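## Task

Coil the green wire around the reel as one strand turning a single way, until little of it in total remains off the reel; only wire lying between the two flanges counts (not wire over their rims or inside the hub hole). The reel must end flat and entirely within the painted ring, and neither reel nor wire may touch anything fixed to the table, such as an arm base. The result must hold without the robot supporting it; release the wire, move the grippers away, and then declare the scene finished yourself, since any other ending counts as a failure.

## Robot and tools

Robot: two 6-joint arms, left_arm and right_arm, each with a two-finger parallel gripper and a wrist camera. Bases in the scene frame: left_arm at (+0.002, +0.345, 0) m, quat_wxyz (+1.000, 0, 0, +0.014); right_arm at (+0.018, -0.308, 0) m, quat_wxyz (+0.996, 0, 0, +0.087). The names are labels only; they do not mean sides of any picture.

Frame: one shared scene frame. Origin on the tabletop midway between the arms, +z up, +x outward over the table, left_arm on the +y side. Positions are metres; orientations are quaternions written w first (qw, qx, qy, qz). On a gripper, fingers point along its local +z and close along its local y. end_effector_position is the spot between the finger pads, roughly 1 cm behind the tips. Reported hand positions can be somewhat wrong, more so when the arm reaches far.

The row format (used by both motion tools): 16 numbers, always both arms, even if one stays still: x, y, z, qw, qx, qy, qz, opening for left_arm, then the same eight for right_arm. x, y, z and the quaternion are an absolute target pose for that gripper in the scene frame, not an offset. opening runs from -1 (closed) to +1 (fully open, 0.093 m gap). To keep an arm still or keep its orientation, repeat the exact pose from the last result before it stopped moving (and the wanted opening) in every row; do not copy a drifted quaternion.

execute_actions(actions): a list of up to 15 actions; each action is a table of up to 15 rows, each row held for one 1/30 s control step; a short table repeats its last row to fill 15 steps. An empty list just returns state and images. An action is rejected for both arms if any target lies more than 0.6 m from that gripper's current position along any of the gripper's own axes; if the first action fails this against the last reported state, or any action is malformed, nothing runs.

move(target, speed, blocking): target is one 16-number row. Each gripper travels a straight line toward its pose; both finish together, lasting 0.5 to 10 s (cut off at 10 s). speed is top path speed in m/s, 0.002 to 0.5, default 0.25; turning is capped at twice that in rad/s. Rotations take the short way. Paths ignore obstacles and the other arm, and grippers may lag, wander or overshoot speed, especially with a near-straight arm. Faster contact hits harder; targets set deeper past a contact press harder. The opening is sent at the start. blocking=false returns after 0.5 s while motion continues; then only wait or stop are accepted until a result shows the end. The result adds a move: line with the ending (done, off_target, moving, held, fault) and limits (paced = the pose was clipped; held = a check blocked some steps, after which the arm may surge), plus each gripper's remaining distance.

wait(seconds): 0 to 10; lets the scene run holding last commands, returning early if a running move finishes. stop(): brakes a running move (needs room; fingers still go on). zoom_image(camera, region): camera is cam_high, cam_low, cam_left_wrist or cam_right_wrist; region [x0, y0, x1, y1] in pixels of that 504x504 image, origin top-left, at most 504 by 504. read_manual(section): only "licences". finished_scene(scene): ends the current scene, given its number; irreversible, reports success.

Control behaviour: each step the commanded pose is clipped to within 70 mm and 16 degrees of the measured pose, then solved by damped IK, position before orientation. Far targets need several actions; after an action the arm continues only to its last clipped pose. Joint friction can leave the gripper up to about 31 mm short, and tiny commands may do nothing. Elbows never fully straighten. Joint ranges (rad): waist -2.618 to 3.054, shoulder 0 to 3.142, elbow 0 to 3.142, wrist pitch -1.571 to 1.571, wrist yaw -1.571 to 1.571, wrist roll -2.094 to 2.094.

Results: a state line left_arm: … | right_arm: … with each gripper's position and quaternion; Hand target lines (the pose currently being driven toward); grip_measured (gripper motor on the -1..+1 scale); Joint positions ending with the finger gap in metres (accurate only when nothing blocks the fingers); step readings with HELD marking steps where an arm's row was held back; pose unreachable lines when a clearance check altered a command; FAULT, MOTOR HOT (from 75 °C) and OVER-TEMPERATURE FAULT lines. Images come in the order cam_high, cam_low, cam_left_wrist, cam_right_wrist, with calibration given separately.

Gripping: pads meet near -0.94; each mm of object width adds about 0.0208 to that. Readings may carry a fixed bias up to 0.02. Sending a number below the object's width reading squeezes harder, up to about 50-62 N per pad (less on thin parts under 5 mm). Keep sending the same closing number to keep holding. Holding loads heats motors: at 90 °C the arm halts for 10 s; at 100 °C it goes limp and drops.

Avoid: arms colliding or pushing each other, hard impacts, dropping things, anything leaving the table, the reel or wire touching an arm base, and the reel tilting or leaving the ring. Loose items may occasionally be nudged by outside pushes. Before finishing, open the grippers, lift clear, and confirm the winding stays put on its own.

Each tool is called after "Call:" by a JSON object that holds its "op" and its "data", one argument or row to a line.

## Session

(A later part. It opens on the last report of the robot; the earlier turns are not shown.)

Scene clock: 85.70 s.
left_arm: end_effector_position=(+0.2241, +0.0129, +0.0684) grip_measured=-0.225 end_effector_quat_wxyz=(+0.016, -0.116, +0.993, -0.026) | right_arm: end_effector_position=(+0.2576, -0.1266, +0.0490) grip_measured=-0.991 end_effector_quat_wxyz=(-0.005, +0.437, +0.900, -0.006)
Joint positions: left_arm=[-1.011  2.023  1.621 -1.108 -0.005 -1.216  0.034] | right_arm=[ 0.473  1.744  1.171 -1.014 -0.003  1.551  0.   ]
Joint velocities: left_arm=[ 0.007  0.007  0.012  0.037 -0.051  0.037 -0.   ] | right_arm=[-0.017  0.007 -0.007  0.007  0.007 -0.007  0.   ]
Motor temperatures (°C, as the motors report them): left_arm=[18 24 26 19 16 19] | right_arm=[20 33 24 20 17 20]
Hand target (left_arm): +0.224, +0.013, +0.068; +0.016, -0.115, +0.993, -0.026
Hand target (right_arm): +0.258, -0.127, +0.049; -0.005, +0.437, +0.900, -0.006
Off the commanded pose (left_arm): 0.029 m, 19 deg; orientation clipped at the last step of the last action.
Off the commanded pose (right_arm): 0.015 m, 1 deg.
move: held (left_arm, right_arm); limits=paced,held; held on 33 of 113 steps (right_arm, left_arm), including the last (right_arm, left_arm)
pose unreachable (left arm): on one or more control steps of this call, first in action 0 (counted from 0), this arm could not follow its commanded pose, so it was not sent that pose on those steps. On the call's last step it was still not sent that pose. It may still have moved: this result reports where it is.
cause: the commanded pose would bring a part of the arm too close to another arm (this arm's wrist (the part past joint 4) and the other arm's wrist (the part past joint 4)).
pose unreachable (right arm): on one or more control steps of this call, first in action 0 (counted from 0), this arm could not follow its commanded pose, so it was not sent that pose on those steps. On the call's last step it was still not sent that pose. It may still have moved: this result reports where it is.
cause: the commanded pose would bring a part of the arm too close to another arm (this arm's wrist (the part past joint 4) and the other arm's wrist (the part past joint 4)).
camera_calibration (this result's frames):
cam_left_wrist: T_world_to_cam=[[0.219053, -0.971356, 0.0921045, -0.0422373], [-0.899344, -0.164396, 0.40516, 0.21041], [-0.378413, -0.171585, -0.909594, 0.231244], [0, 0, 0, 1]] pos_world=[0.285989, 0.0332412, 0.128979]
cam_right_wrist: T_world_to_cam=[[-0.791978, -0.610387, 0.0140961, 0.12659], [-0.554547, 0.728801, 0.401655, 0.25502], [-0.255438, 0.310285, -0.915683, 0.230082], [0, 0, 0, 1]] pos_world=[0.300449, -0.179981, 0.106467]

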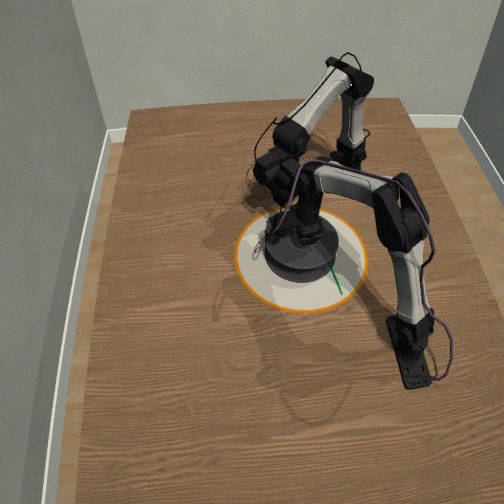

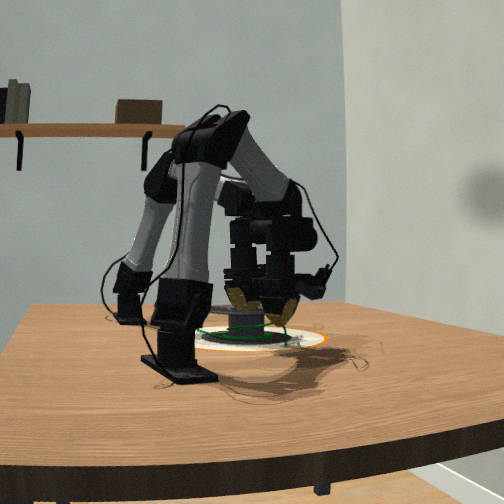

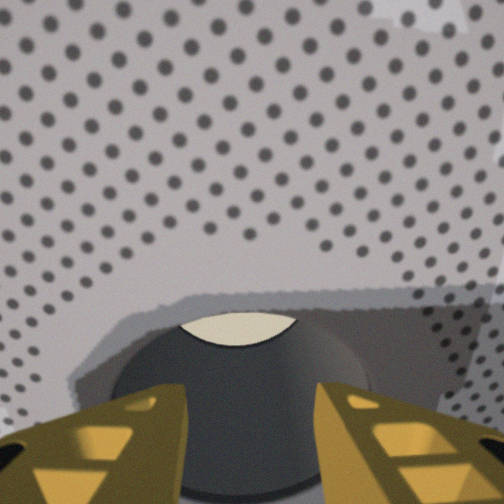

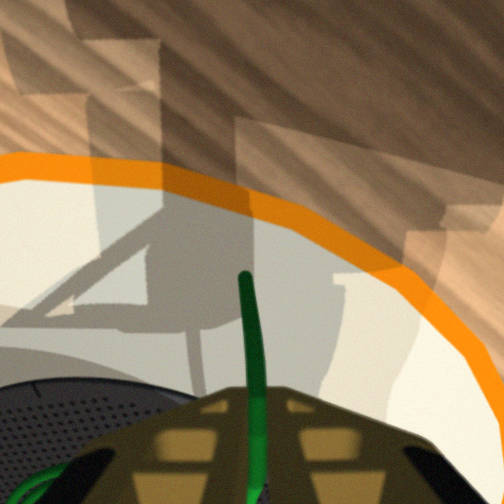

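Call:
{"op": "move", "data": {
  "target": [0.220,0.015,0.040,0,-0.4617,0.887,0,-0.21, 0.285,-0.15,0.045,0,0.4384,0.8988,0,-1],
  "speed": 0.2
}}

Call:
{"op": "zoom_image", "data": {
  "camera": "cam_high",
  "region": [230,200,390,330]
}}

Scene clock: 95.87 s.
left_arm: end_effector_position=(+0.2241, +0.0129, +0.0684) grip_measured=-0.224 end_effector_quat_wxyz=(+0.006, -0.454, +0.891, -0.030) | right_arm: end_effector_position=(+0.2772, -0.1494, +0.0489) grip_measured=-0.991 end_effector_quat_wxyz=(-0.002, +0.435, +0.900, +0.000)
Joint positions: left_arm=[-1.011  2.023  1.621 -1.108 -0.005 -1.926  0.034] | right_arm=[ 0.374  1.744  1.171 -1.    -0.004  1.448  0.   ]
Joint velocities: left_arm=[ 0.007  0.007 -0.012 -0.066 -0.007  0.022 -0.001] | right_arm=[-0.002 -0.012  0.002 -0.051  0.007  0.022  0.   ]
Motor temperatures (°C, as the motors report them): left_arm=[18 26 26 19 16 19] | right_arm=[20 33 24 19 17 20]
Hand target (left_arm): +0.219, +0.016, +0.041; +0.000, -0.462, +0.887, +0.000
Hand target (right_arm): +0.284, -0.149, +0.045; -0.002, +0.438, +0.899, +0.001
Off the commanded pose (left_arm): 0.029 m, 4 deg.
Off the commanded pose (right_arm): 0.009 m, 0 deg.
move: off_target (left_arm)
camera_calibration (this result's frames):
cam_left_wrist: T_world_to_cam=[[0.800576, -0.591466, 0.0961565, -0.177764], [-0.566527, -0.694787, 0.443078, 0.140088], [-0.195258, -0.409193, -0.891311, 0.192019], [0, 0, 0, 1]] pos_world=[0.259171, 0.0707631, 0.126172]
cam_right_wrist: T_world_to_cam=[[-0.790192, -0.61286, -0.0000701364, 0.128019], [-0.561074, 0.723376, 0.402396, 0.283511], [-0.246562, 0.318009, -0.915466, 0.240834], [0, 0, 0, 1]] pos_world=[0.319611, -0.203215, 0.106401]

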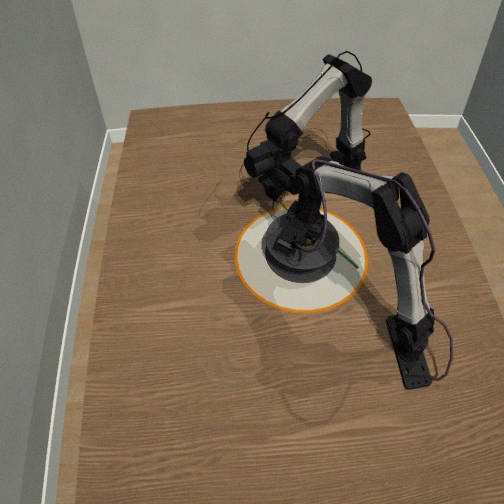

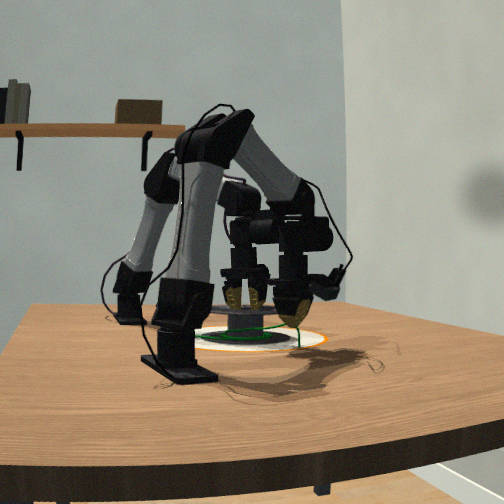

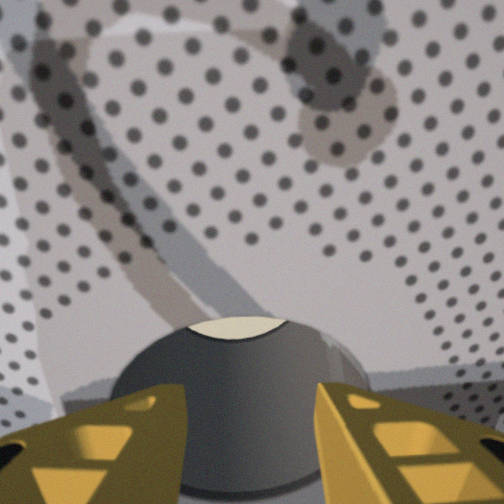

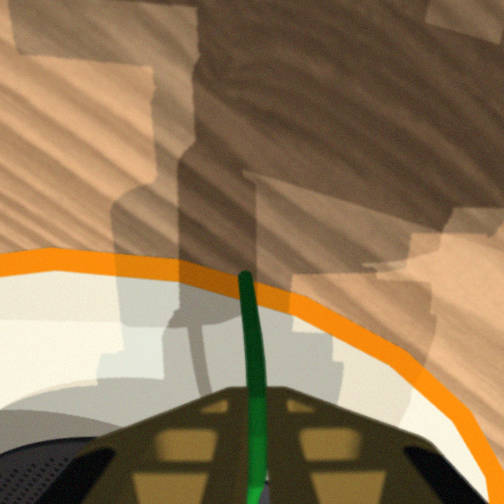

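Region (230, 200, 390, 330) of cam_high's 504x504 image, scaled by 3.150, with more detail than that image has; it fills the top 410 rows of this view, and the rest is white.

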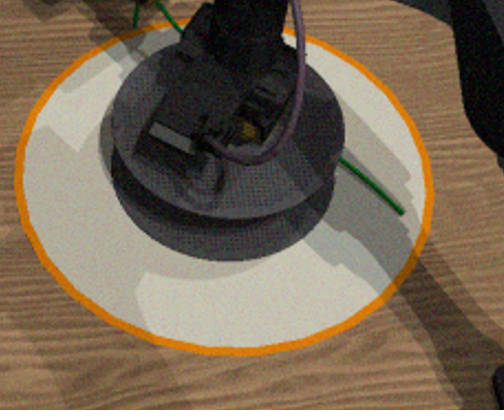

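Call:
{"op": "move", "data": {
  "target": [0.220,0.015,0.10,0,0.0436,0.999,0,-1, 0.285,-0.15,0.045,0,0.4384,0.8988,0,-1],
  "speed": 0.3
}}

Call:
{"op": "move", "data": {
  "target": [0.10,0.04,0.10,0.2905,0.2476,0.9239,-0.0778,-1, 0.285,-0.15,0.045,0,0.4384,0.8988,0,-1],
  "speed": 0.3
}}

Scene clock: 107.20 s.
left_arm: end_effector_position=(+0.2217, +0.0166, +0.1064) grip_measured=-0.999 end_effector_quat_wxyz=(+0.011, +0.038, +0.999, -0.010) | right_arm: end_effector_position=(+0.2772, -0.1494, +0.0489) grip_measured=-0.991 end_effector_quat_wxyz=(-0.002, +0.435, +0.900, +0.000)
Joint positions: left_arm=[-1.011  2.023  1.774 -1.293 -0.006 -0.908  0.   ] | right_arm=[ 0.374  1.744  1.171 -1.    -0.004  1.448  0.   ]
Joint velocities: left_arm=[-0.007  0.002 -0.007 -0.095 -0.066 -0.007  0.   ] | right_arm=[-0.012  0.007 -0.002 -0.007 -0.037  0.037  0.   ]
Motor temperatures (°C, as the motors report them): left_arm=[18 27 26 19 16 19] | right_arm=[20 32 24 19 17 20]
Hand target (left_arm): +0.220, +0.015, +0.100; +0.000, +0.043, +0.999, -0.000
Hand target (right_arm): +0.285, -0.150, +0.045; -0.000, +0.438, +0.899, +0.000
Off the commanded pose (left_arm): 0.007 m, 2 deg.
Off the commanded pose (right_arm): 0.009 m, 0 deg.
move: done
camera_calibration (this result's frames):
cam_left_wrist: T_world_to_cam=[[-0.0852186, -0.994755, 0.0565746, 0.0300021], [-0.906485, 0.100974, 0.409987, 0.190113], [-0.413549, -0.0163455, -0.910335, 0.270889], [0, 0, 0, 1]] pos_world=[0.286918, 0.015076, 0.166959]
cam_right_wrist: T_world_to_cam=[[-0.789958, -0.613161, -0.0000717477, 0.127909], [-0.561351, 0.723161, 0.402396, 0.283556], [-0.246682, 0.317916, -0.915466, 0.240854], [0, 0, 0, 1]] pos_world=[0.319631, -0.203199, 0.106401]

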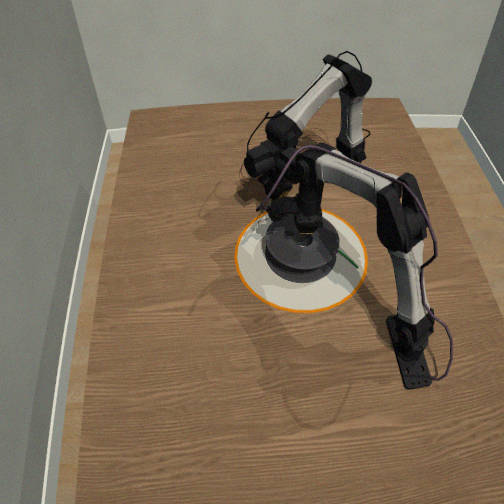

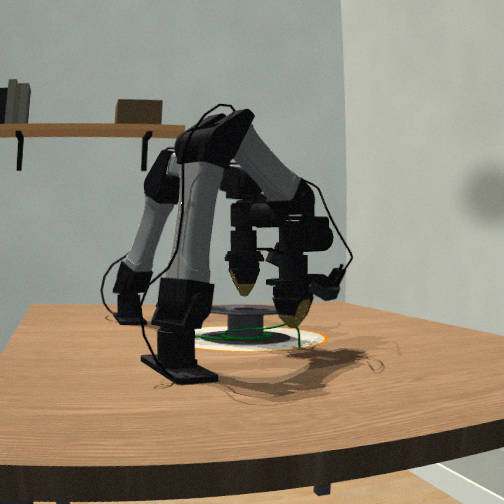

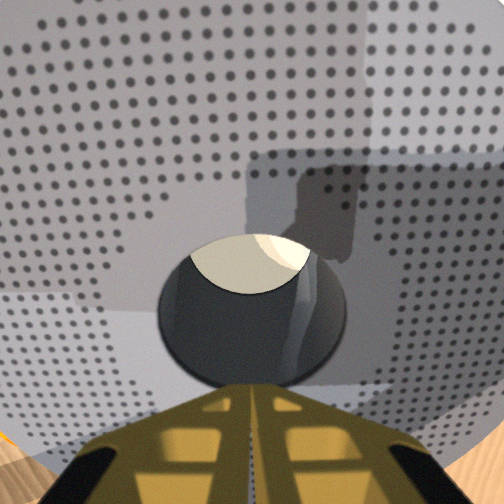

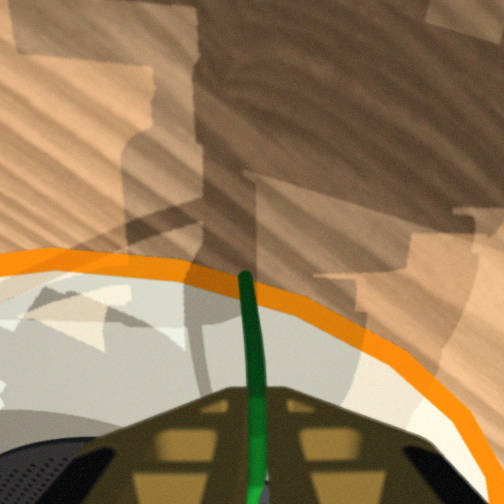

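Scene clock: 109.10 s.
left_arm: end_effector_position=(+0.1010, +0.0444, +0.0921) grip_measured=-0.999 end_effector_quat_wxyz=(+0.277, +0.251, +0.925, -0.064) | right_arm: end_effector_position=(+0.2772, -0.1494, +0.0489) grip_measured=-0.991 end_effector_quat_wxyz=(-0.002, +0.435, +0.900, +0.000)
Joint positions: left_arm=[-1.529  1.465  0.932 -0.706 -0.48  -0.891  0.   ] | right_arm=[ 0.374  1.744  1.171 -1.    -0.004  1.448  0.   ]
Joint velocities: left_arm=[-0.017 -0.007 -0.022 -0.022  0.022 -0.066  0.   ] | right_arm=[ 0.007 -0.007 -0.007 -0.022 -0.066 -0.007  0.   ]
Motor temperatures (°C, as the motors report them): left_arm=[18 27 26 19 16 19] | right_arm=[20 32 24 19 17 20]
Hand target (left_arm): +0.102, +0.043, +0.098; +0.288, +0.249, +0.921, -0.076
Hand target (right_arm): +0.285, -0.150, +0.045; -0.000, +0.438, +0.899, +0.000
Off the commanded pose (left_arm): 0.009 m, 2 deg.
Off the commanded pose (right_arm): 0.009 m, 0 deg.
move: done
camera_calibration (this result's frames):
cam_left_wrist: T_world_to_cam=[[-0.5231, -0.852254, 0.00545973, 0.0907605], [-0.845491, 0.518122, -0.129209, 0.108743], [0.10729, -0.0722055, -0.991602, 0.165682], [0, 0, 0, 1]] pos_world=[0.121642, 0.0329719, 0.177846]
cam_right_wrist: T_world_to_cam=[[-0.789958, -0.613161, -0.0000717477, 0.127909], [-0.561351, 0.723161, 0.402396, 0.283556], [-0.246682, 0.317916, -0.915466, 0.240854], [0, 0, 0, 1]] pos_world=[0.319631, -0.203199, 0.106401]

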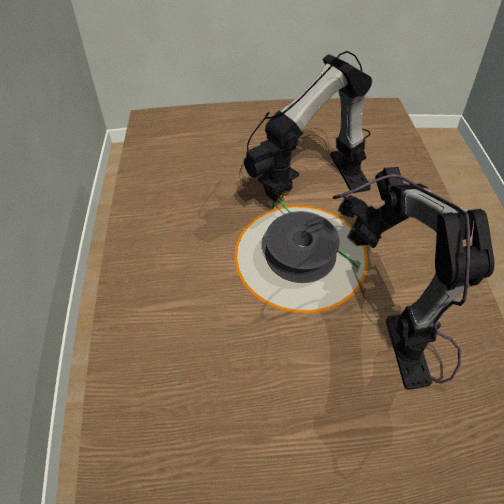

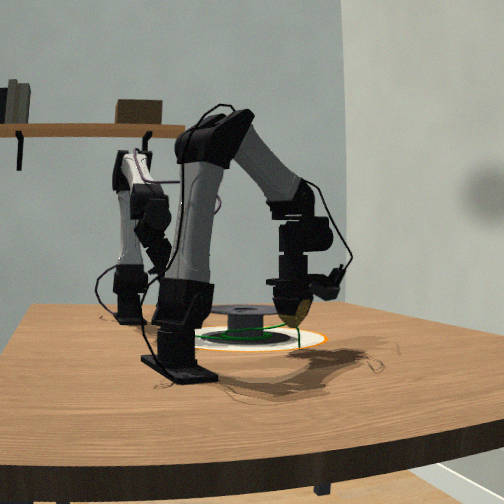

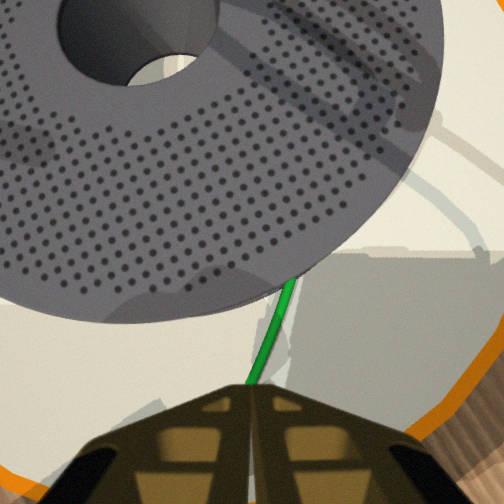

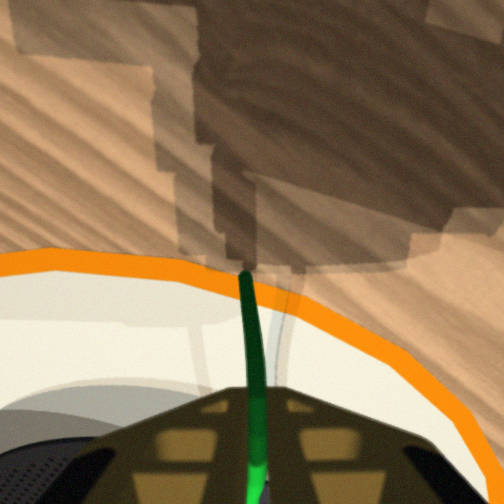

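Call:
{"op": "move", "data": {
  "target": [0.095,-0.03,0.05,0.3812,0.0805,0.9204,-0.0334,-1, 0.285,-0.15,0.045,0,0.4384,0.8988,0,-1],
  "speed": 0.2
}}

Call:
{"op": "move", "data": {
  "target": [0.118,-0.026,0.008,0.3812,0.0805,0.9204,-0.0334,-1, 0.285,-0.15,0.045,0,0.4384,0.8988,0,-1],
  "speed": 0.08
}}

Scene clock: 119.03 s.
left_arm: end_effector_position=(+0.0953, -0.0279, +0.0508) grip_measured=-0.999 end_effector_quat_wxyz=(+0.375, +0.078, +0.923, -0.039) | right_arm: end_effector_position=(+0.2772, -0.1494, +0.0489) grip_measured=-0.991 end_effector_quat_wxyz=(-0.002, +0.435, +0.900, +0.000)
Joint positions: left_arm=[-1.662  1.949  1.24  -0.742 -0.765 -1.417  0.   ] | right_arm=[ 0.374  1.744  1.171 -1.    -0.004  1.448  0.   ]
Joint velocities: left_arm=[-0.012 -0.007 -0.012 -0.037  0.007  0.037  0.   ] | right_arm=[-0.002 -0.012  0.002 -0.007 -0.007 -0.095  0.   ]
Motor temperatures (°C, as the motors report them): left_arm=[18 27 26 19 16 19] | right_arm=[20 32 24 19 17 20]
Hand target (left_arm): +0.095, -0.030, +0.051; +0.381, +0.080, +0.920, -0.033
Hand target (right_arm): +0.285, -0.150, +0.045; -0.000, +0.438, +0.899, +0.000
Off the commanded pose (left_arm): 0.002 m, 1 deg.
Off the commanded pose (right_arm): 0.009 m, 0 deg.
move: done
camera_calibration (this result's frames):
cam_left_wrist: T_world_to_cam=[[-0.205682, -0.978056, 0.0331872, -0.00877553], [-0.928796, 0.184415, -0.321449, 0.144459], [0.308275, -0.0969402, -0.946345, 0.0980349], [0, 0, 0, 1]] pos_world=[0.102146, -0.0257199, 0.139502]
cam_right_wrist: T_world_to_cam=[[-0.789958, -0.613161, -0.0000717477, 0.127909], [-0.561351, 0.723161, 0.402396, 0.283556], [-0.246682, 0.317916, -0.915466, 0.240854], [0, 0, 0, 1]] pos_world=[0.319631, -0.203199, 0.106401]

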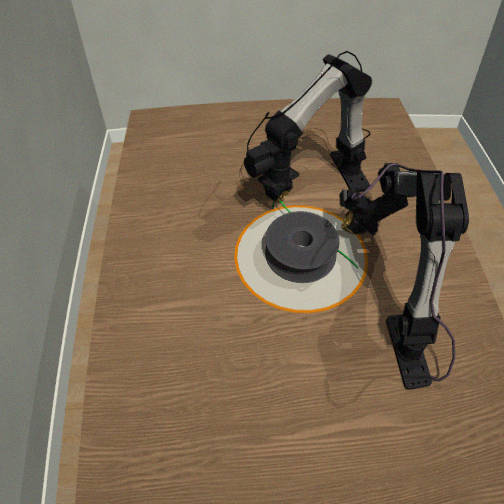

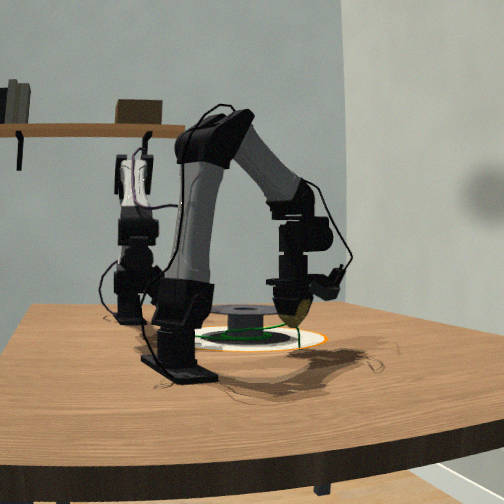

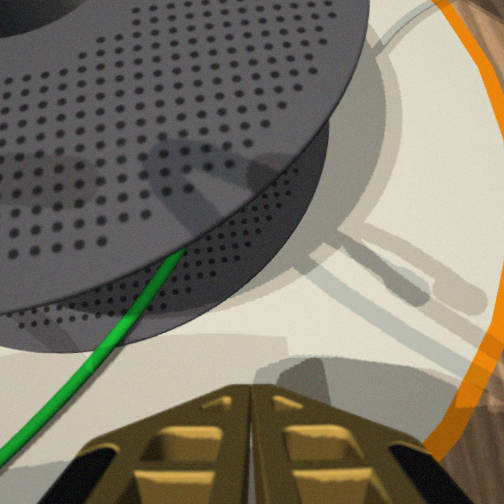

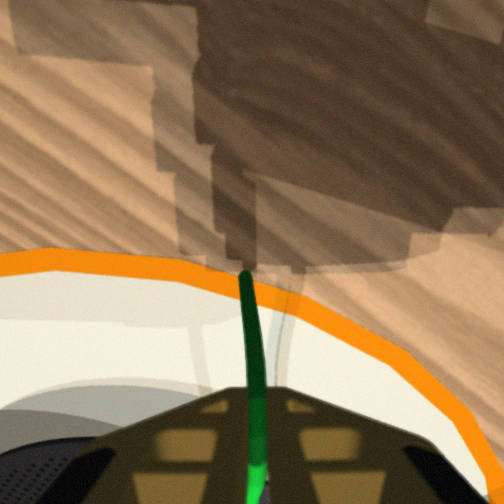

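Scene clock: 120.17 s.
left_arm: end_effector_position=(+0.1145, -0.0290, +0.0153) grip_measured=-0.999 end_effector_quat_wxyz=(+0.379, +0.080, +0.921, -0.039) | right_arm: end_effector_position=(+0.2772, -0.1494, +0.0489) grip_measured=-0.991 end_effector_quat_wxyz=(-0.002, +0.435, +0.900, +0.000)
Joint positions: left_arm=[-1.61   2.009  1.157 -0.546 -0.765 -1.339  0.   ] | right_arm=[ 0.374  1.744  1.171 -1.    -0.004  1.448  0.   ]
Joint velocities: left_arm=[-0.002 -0.027 -0.002  0.051 -0.066 -0.051  0.   ] | right_arm=[-0.002 -0.007 -0.007 -0.066 -0.066 -0.095  0.   ]
Motor temperatures (°C, as the motors report them): left_arm=[18 27 26 19 16 19] | right_arm=[20 32 24 19 17 20]
Hand target (left_arm): +0.118, -0.026, +0.008; +0.381, +0.081, +0.920, -0.033
Hand target (right_arm): +0.285, -0.150, +0.045; -0.000, +0.438, +0.899, +0.000
Off the commanded pose (left_arm): 0.009 m, 1 deg.
Off the commanded pose (right_arm): 0.009 m, 0 deg.
move: done
camera_calibration (this result's frames):
cam_left_wrist: T_world_to_cam=[[-0.209505, -0.977295, 0.0316609, -0.00430648], [-0.925452, 0.18773, -0.329084, 0.150845], [0.315669, -0.0982453, -0.94377, 0.0575168], [0, 0, 0, 1]] pos_world=[0.120542, -0.0268761, 0.10406]
cam_right_wrist: T_world_to_cam=[[-0.789958, -0.613161, -0.0000717477, 0.127909], [-0.561351, 0.723161, 0.402396, 0.283556], [-0.246682, 0.317916, -0.915466, 0.240854], [0, 0, 0, 1]] pos_world=[0.319631, -0.203199, 0.106401]

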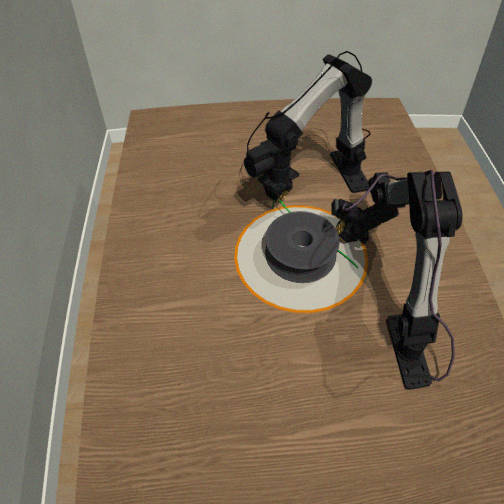

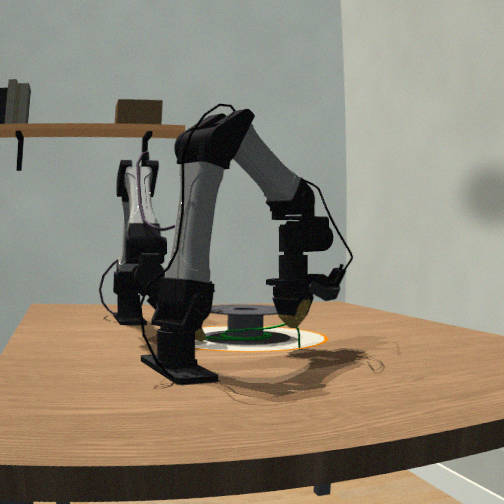

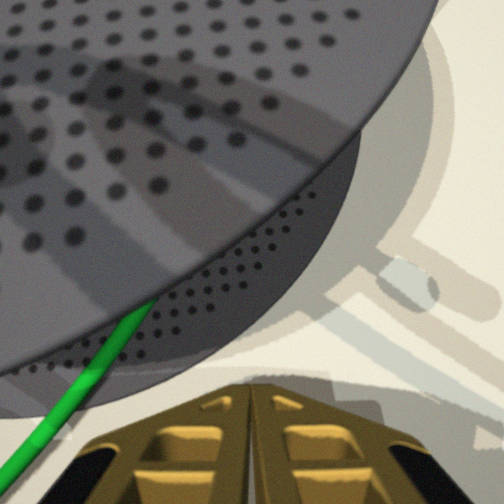

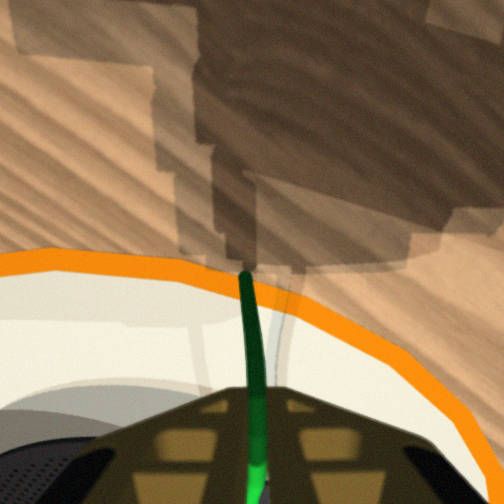

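Call:
{"op": "execute_actions", "data": {
  "actions": []
}}

Scene clock: 121.83 s.
left_arm: end_effector_position=(+0.1144, -0.0295, +0.0154) grip_measured=-0.999 end_effector_quat_wxyz=(+0.379, +0.080, +0.921, -0.040) | right_arm: end_effector_position=(+0.2772, -0.1494, +0.0489) grip_measured=-0.991 end_effector_quat_wxyz=(-0.002, +0.435, +0.900, +0.000)
Joint positions: left_arm=[-1.61   2.009  1.157 -0.544 -0.765 -1.338  0.   ] | right_arm=[ 0.374  1.744  1.171 -1.    -0.004  1.448  0.   ]
Joint velocities: left_arm=[-0.002 -0.002 -0.017  0.066 -0.007 -0.066  0.   ] | right_arm=[ 0.007 -0.002  0.012 -0.007 -0.037  0.051  0.   ]
Motor temperatures (°C, as the motors report them): left_arm=[18 27 26 19 16 19] | right_arm=[20 32 25 19 17 20]
Hand target (left_arm): +0.118, -0.026, +0.008; +0.381, +0.081, +0.920, -0.033
Hand target (right_arm): +0.285, -0.150, +0.045; -0.000, +0.438, +0.899, +0.000
Off the commanded pose (left_arm): 0.009 m, 1 deg.
Off the commanded pose (right_arm): 0.009 m, 0 deg.
camera_calibration (this result's frames):
cam_left_wrist: T_world_to_cam=[[-0.210303, -0.977076, 0.0330981, -0.00466493], [-0.925258, 0.187989, -0.329482, 0.15094], [0.315707, -0.0999153, -0.943582, 0.0574921], [0, 0, 0, 1]] pos_world=[0.120527, -0.0271888, 0.104135]
cam_right_wrist: T_world_to_cam=[[-0.789958, -0.613161, -0.0000717477, 0.127909], [-0.561351, 0.723161, 0.402396, 0.283556], [-0.246682, 0.317916, -0.915466, 0.240854], [0, 0, 0, 1]] pos_world=[0.319631, -0.203199, 0.106401]

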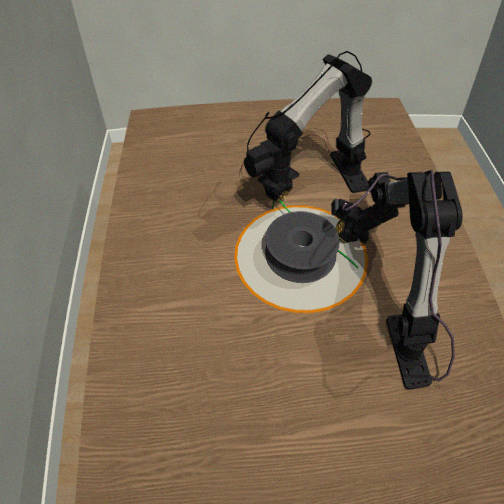

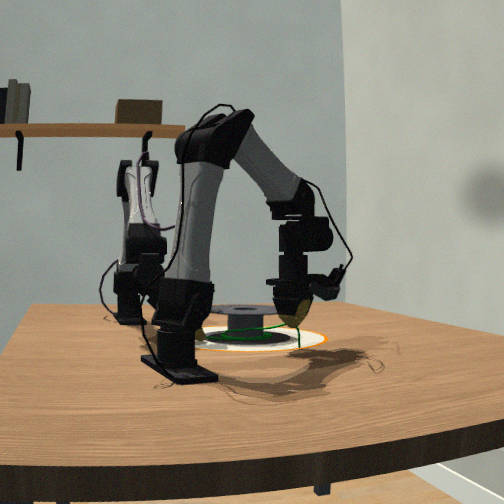

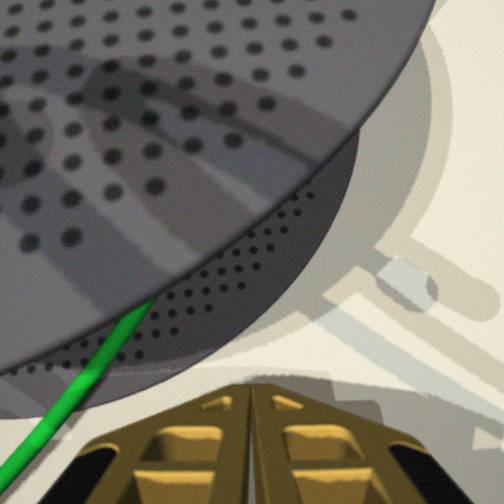

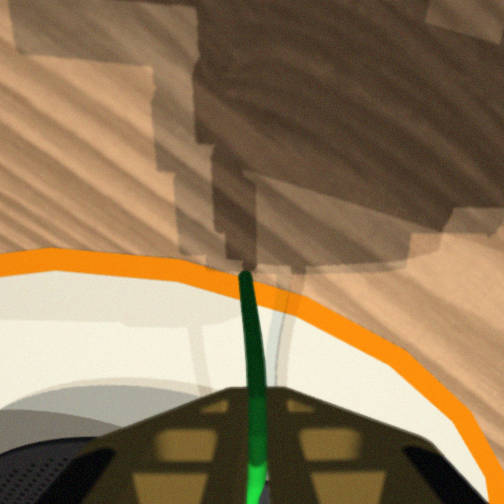

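Call:
{"op": "move", "data": {
  "target": [0.114,0.015,0.009,0.3769,0.1604,0.9099,-0.0665, 0.285,-0.15,0.045,0,0.4384,0.8988,0],
  "speed": 0.06
}}

Call:
{"op": "move", "data": {
  "target": [0.1205,0.0516,0.009,0.365,0.2778,0.8811,-0.1151, 0.285,-0.15,0.045,0,0.4384,0.8988,0],
  "speed": 0.06
}}



Forgot the openings.

Call:
{"op": "move", "data": {
  "target": [0.114,0.015,0.009,0.3769,0.1604,0.9099,-0.0665,-1, 0.285,-0.15,0.045,0,0.4384,0.8988,0,-1],
  "speed": 0.06
}}

Call:
{"op": "move", "data": {
  "target": [0.1205,0.0516,0.009,0.365,0.2778,0.8811,-0.1151,-1, 0.285,-0.15,0.045,0,0.4384,0.8988,0,-1],
  "speed": 0.06
}}

Scene clock: 124.33 s.
left_arm: end_effector_position=(+0.1141, +0.0064, +0.0127) grip_measured=-0.999 end_effector_quat_wxyz=(+0.389, +0.156, +0.905, -0.073) | right_arm: end_effector_position=(+0.2772, -0.1494, +0.0489) grip_measured=-0.991 end_effector_quat_wxyz=(-0.002, +0.435, +0.900, +0.000)
Joint positions: left_arm=[-1.608  1.821  0.834 -0.239 -0.753 -1.103  0.   ] | right_arm=[ 0.374  1.744  1.171 -1.    -0.004  1.448  0.   ]
Joint velocities: left_arm=[ 0.002  0.007  0.012 -0.007 -0.007  0.037  0.   ] | right_arm=[-0.012  0.002  0.012  0.081 -0.007  0.066  0.   ]
Motor temperatures (°C, as the motors report them): left_arm=[18 28 25 19 16 19] | right_arm=[20 32 25 19 17 20]
Hand target (left_arm): +0.115, +0.015, +0.009; +0.377, +0.161, +0.910, -0.067
Hand target (right_arm): +0.285, -0.150, +0.045; -0.000, +0.438, +0.899, +0.000
Off the commanded pose (left_arm): 0.009 m, 2 deg.
Off the commanded pose (right_arm): 0.009 m, 0 deg.
move: done
camera_calibration (this result's frames):
cam_left_wrist: T_world_to_cam=[[-0.369797, -0.92862, 0.0302593, 0.0483329], [-0.87055, 0.334925, -0.36051, 0.136181], [0.324642, -0.159658, -0.932264, 0.0578882], [0, 0, 0, 1]] pos_world=[0.117633, 0.00851475, 0.101599]
cam_right_wrist: T_world_to_cam=[[-0.789958, -0.613161, -0.0000717477, 0.127909], [-0.561351, 0.723161, 0.402396, 0.283556], [-0.246682, 0.317916, -0.915466, 0.240854], [0, 0, 0, 1]] pos_world=[0.319631, -0.203199, 0.106401]

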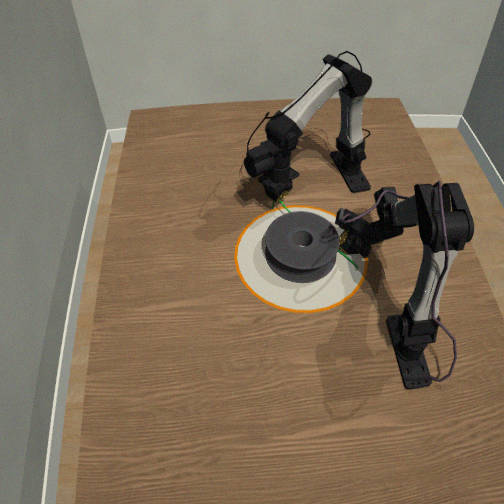

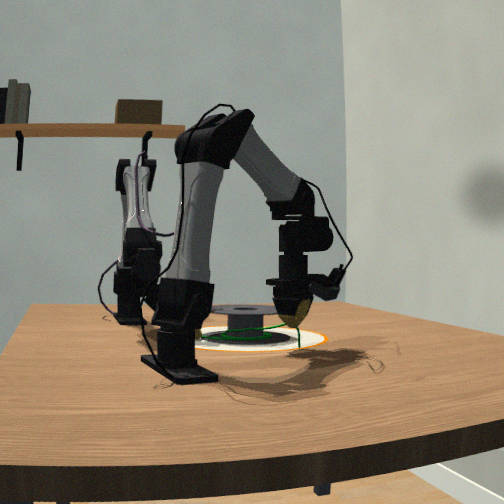

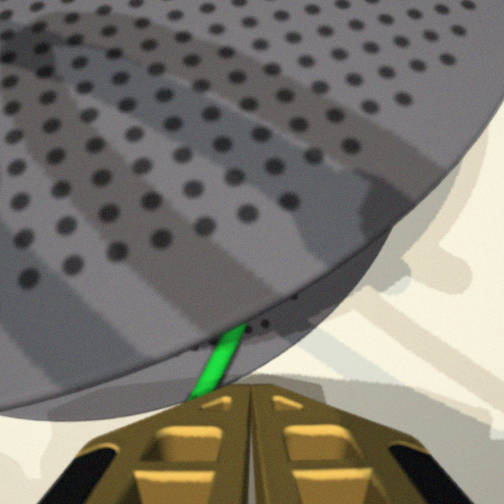

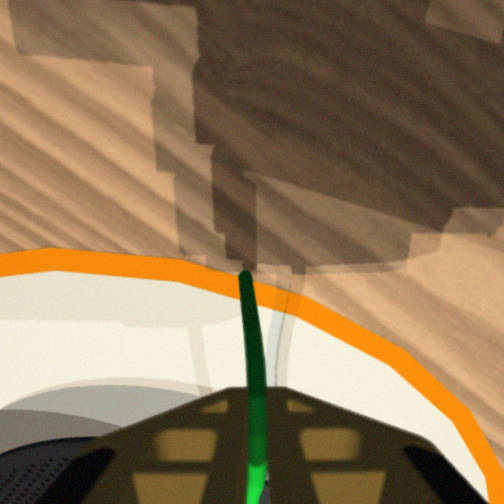

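Scene clock: 126.90 s.
left_arm: end_effector_position=(+0.1208, +0.0426, +0.0123) grip_measured=-0.999 end_effector_quat_wxyz=(+0.373, +0.273, +0.878, -0.121) | right_arm: end_effector_position=(+0.2772, -0.1494, +0.0489) grip_measured=-0.991 end_effector_quat_wxyz=(-0.002, +0.435, +0.900, +0.000)
Joint positions: left_arm=[-1.516  1.58   0.504  0.095 -0.587 -0.702  0.   ] | right_arm=[ 0.374  1.744  1.171 -1.    -0.004  1.448  0.   ]
Joint velocities: left_arm=[-0.012 -0.022 -0.007 -0.007  0.007  0.037  0.   ] | right_arm=[ 0.002 -0.002 -0.012  0.022 -0.081  0.037  0.   ]
Motor temperatures (°C, as the motors report them): left_arm=[18 28 25 20 16 19] | right_arm=[20 32 25 19 17 20]
Hand target (left_arm): +0.121, +0.051, +0.009; +0.365, +0.278, +0.881, -0.116
Hand target (right_arm): +0.285, -0.150, +0.045; -0.000, +0.438, +0.899, +0.000
Off the commanded pose (left_arm): 0.010 m, 1 deg.
Off the commanded pose (right_arm): 0.009 m, 0 deg.
move: done
camera_calibration (this result's frames):
cam_left_wrist: T_world_to_cam=[[-0.596979, -0.8018, 0.0270663, 0.106506], [-0.756016, 0.550961, -0.353387, 0.106587], [0.268433, -0.231427, -0.935086, 0.0709452], [0, 0, 0, 1]] pos_world=[0.125119, 0.0430901, 0.101124]
cam_right_wrist: T_world_to_cam=[[-0.789958, -0.613161, -0.0000717477, 0.127909], [-0.561351, 0.723161, 0.402396, 0.283556], [-0.246682, 0.317916, -0.915466, 0.240854], [0, 0, 0, 1]] pos_world=[0.319631, -0.203199, 0.106401]

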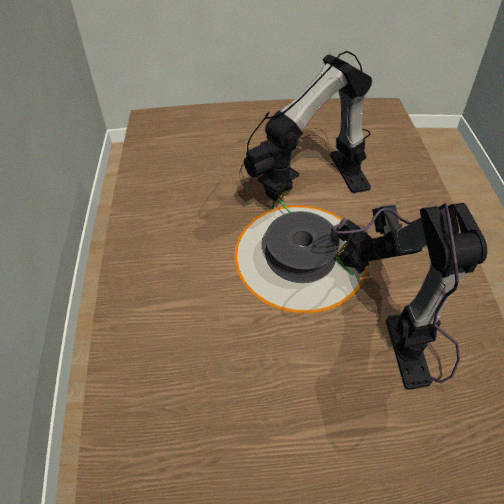

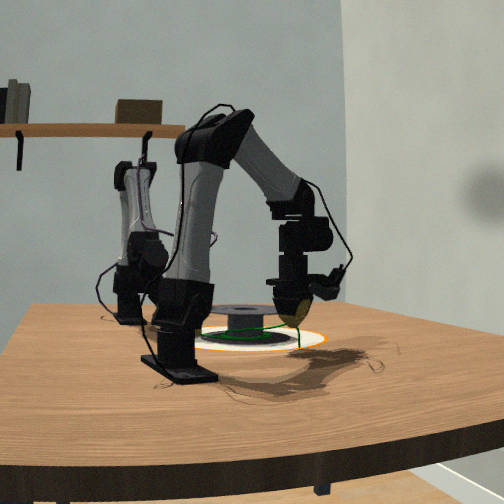

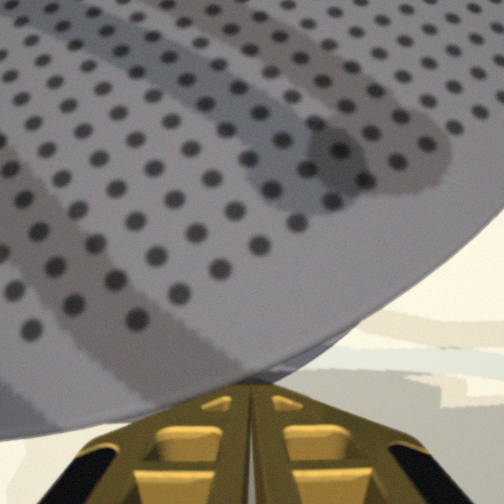

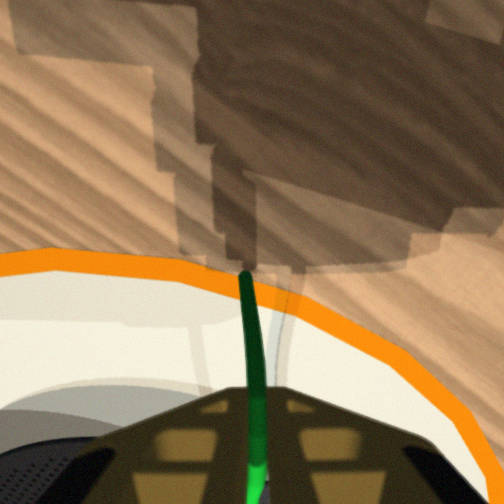

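Call:
{"op": "zoom_image", "data": {
  "camera": "cam_high",
  "region": [230, 170, 400, 320]
}}

Region (230, 170, 400, 320) of cam_high's 504x504 image, scaled by 2.965, with more detail than that image has; it fills the top 445 rows of this view, and the rest is white.

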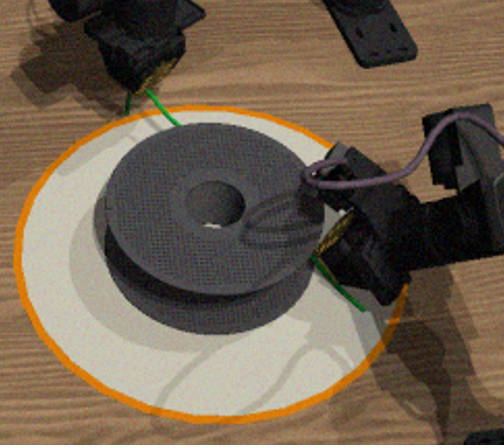

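Call:
{"op": "move", "data": {
  "target": [0.139,0.084,0.009,0.3536,0.3536,0.8536,-0.1465,-1, 0.285,-0.15,0.045,0,0.4384,0.8988,0,-1],
  "speed": 0.06
}}

Call:
{"op": "move", "data": {
  "target": [0.1675,0.108,0.009,0.3347,0.4479,0.8081,-0.1855,-1, 0.285,-0.15,0.045,0,0.4384,0.8988,0,-1],
  "speed": 0.06
}}

Scene clock: 129.47 s.
left_arm: end_effector_position=(+0.1399, +0.0754, +0.0121) grip_measured=-0.999 end_effector_quat_wxyz=(+0.359, +0.351, +0.852, -0.150) | right_arm: end_effector_position=(+0.2772, -0.1494, +0.0489) grip_measured=-0.991 end_effector_quat_wxyz=(-0.002, +0.435, +0.900, +0.000)
Joint positions: left_arm=[-1.321  1.398  0.31   0.251 -0.355 -0.374  0.   ] | right_arm=[ 0.374  1.744  1.171 -1.    -0.004  1.448  0.   ]
Joint velocities: left_arm=[ 0.007  0.017  0.002  0.051 -0.037  0.037  0.   ] | right_arm=[-0.007 -0.012 -0.012  0.037 -0.007  0.022  0.   ]
Motor temperatures (°C, as the motors report them): left_arm=[18 28 25 20 16 19] | right_arm=[20 32 25 19 17 20]
Hand target (left_arm): +0.139, +0.083, +0.009; +0.354, +0.354, +0.853, -0.147
Hand target (right_arm): +0.285, -0.150, +0.045; -0.000, +0.438, +0.899, +0.000
Off the commanded pose (left_arm): 0.009 m, 1 deg.
Off the commanded pose (right_arm): 0.009 m, 0 deg.
move: done
camera_calibration (this result's frames):
cam_left_wrist: T_world_to_cam=[[-0.728587, -0.684546, 0.0236038, 0.153796], [-0.648102, 0.677829, -0.347148, 0.0781816], [0.22164, -0.268226, -0.937513, 0.0825639], [0, 0, 0, 1]] pos_world=[0.144424, 0.0744322, 0.100915]
cam_right_wrist: T_world_to_cam=[[-0.789958, -0.613161, -0.0000717477, 0.127909], [-0.561351, 0.723161, 0.402396, 0.283556], [-0.246682, 0.317916, -0.915466, 0.240854], [0, 0, 0, 1]] pos_world=[0.319631, -0.203199, 0.106401]

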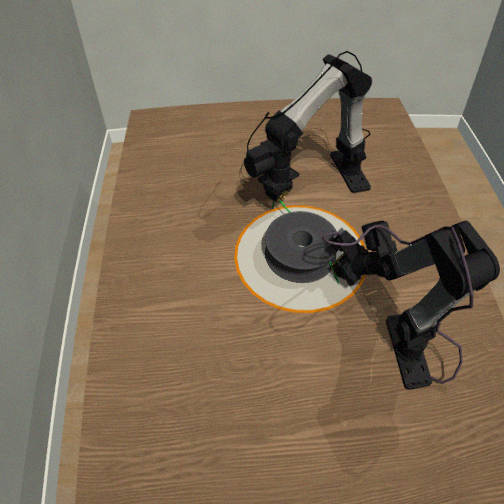

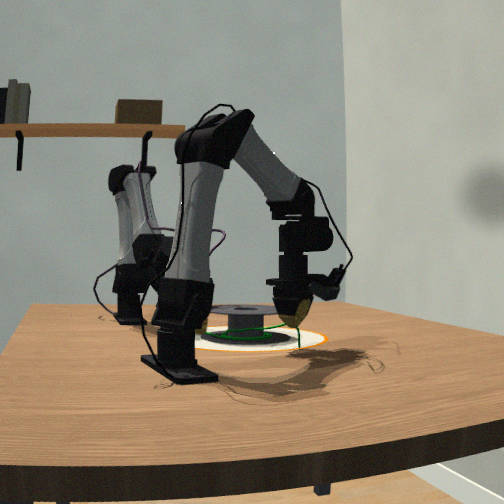

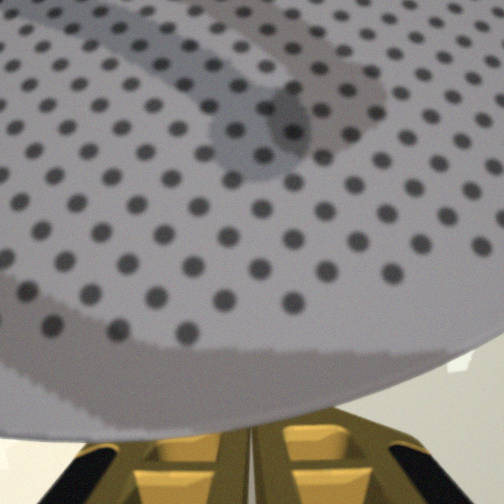

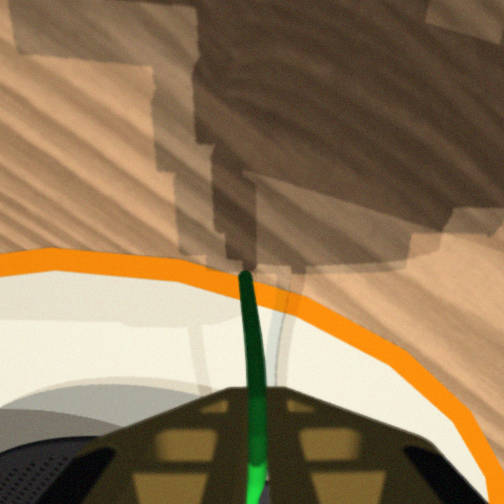

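Scene clock: 131.80 s.
left_arm: end_effector_position=(+0.1698, +0.0993, +0.0124) grip_measured=-0.999 end_effector_quat_wxyz=(+0.340, +0.447, +0.806, -0.189) | right_arm: end_effector_position=(+0.2772, -0.1494, +0.0489) grip_measured=-0.991 end_effector_quat_wxyz=(-0.002, +0.435, +0.900, +0.000)
Joint positions: left_arm=[-0.97   1.323  0.242  0.308  0.052  0.048  0.   ] | right_arm=[ 0.374  1.744  1.171 -1.    -0.004  1.448  0.   ]
Joint velocities: left_arm=[-0.002  0.007  0.002  0.007  0.007 -0.007  0.   ] | right_arm=[-0.007 -0.007 -0.002  0.037  0.051 -0.095  0.   ]
Motor temperatures (°C, as the motors report them): left_arm=[18 28 25 20 16 19] | right_arm=[20 32 25 19 17 20]
Hand target (left_arm): +0.167, +0.107, +0.009; +0.335, +0.448, +0.808, -0.186
Hand target (right_arm): +0.285, -0.150, +0.045; -0.000, +0.438, +0.899, +0.000
Off the commanded pose (left_arm): 0.010 m, 1 deg.
Off the commanded pose (right_arm): 0.009 m, 0 deg.
move: done
camera_calibration (this result's frames):
cam_left_wrist: T_world_to_cam=[[-0.865402, -0.500628, 0.0212449, 0.196951], [-0.476085, 0.808274, -0.346462, 0.0392901], [0.156277, -0.309943, -0.937823, 0.0979167], [0, 0, 0, 1]] pos_world=[0.173845, 0.0971904, 0.101257]
cam_right_wrist: T_world_to_cam=[[-0.789958, -0.613161, -0.0000717477, 0.127909], [-0.561351, 0.723161, 0.402396, 0.283556], [-0.246682, 0.317916, -0.915466, 0.240854], [0, 0, 0, 1]] pos_world=[0.319631, -0.203199, 0.106401]

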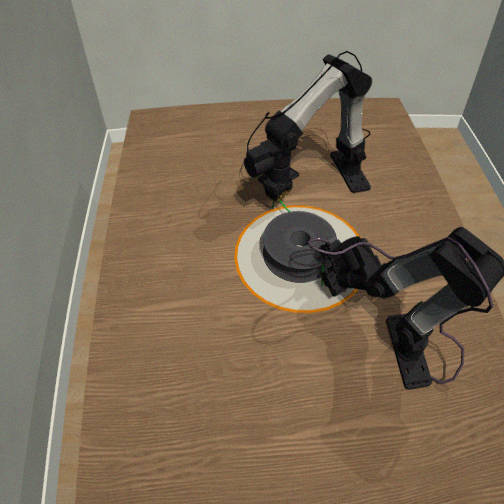

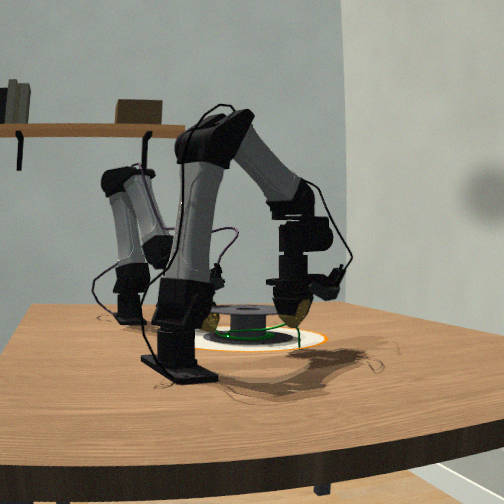

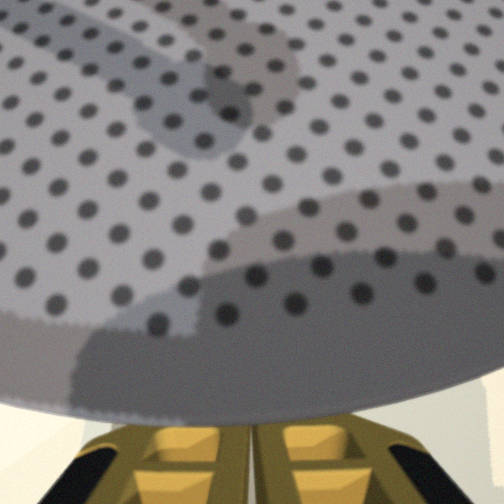

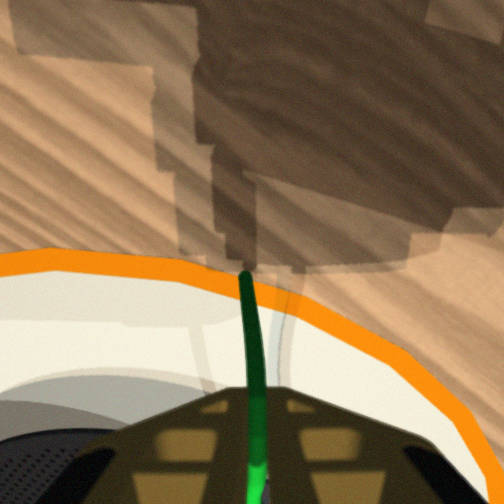

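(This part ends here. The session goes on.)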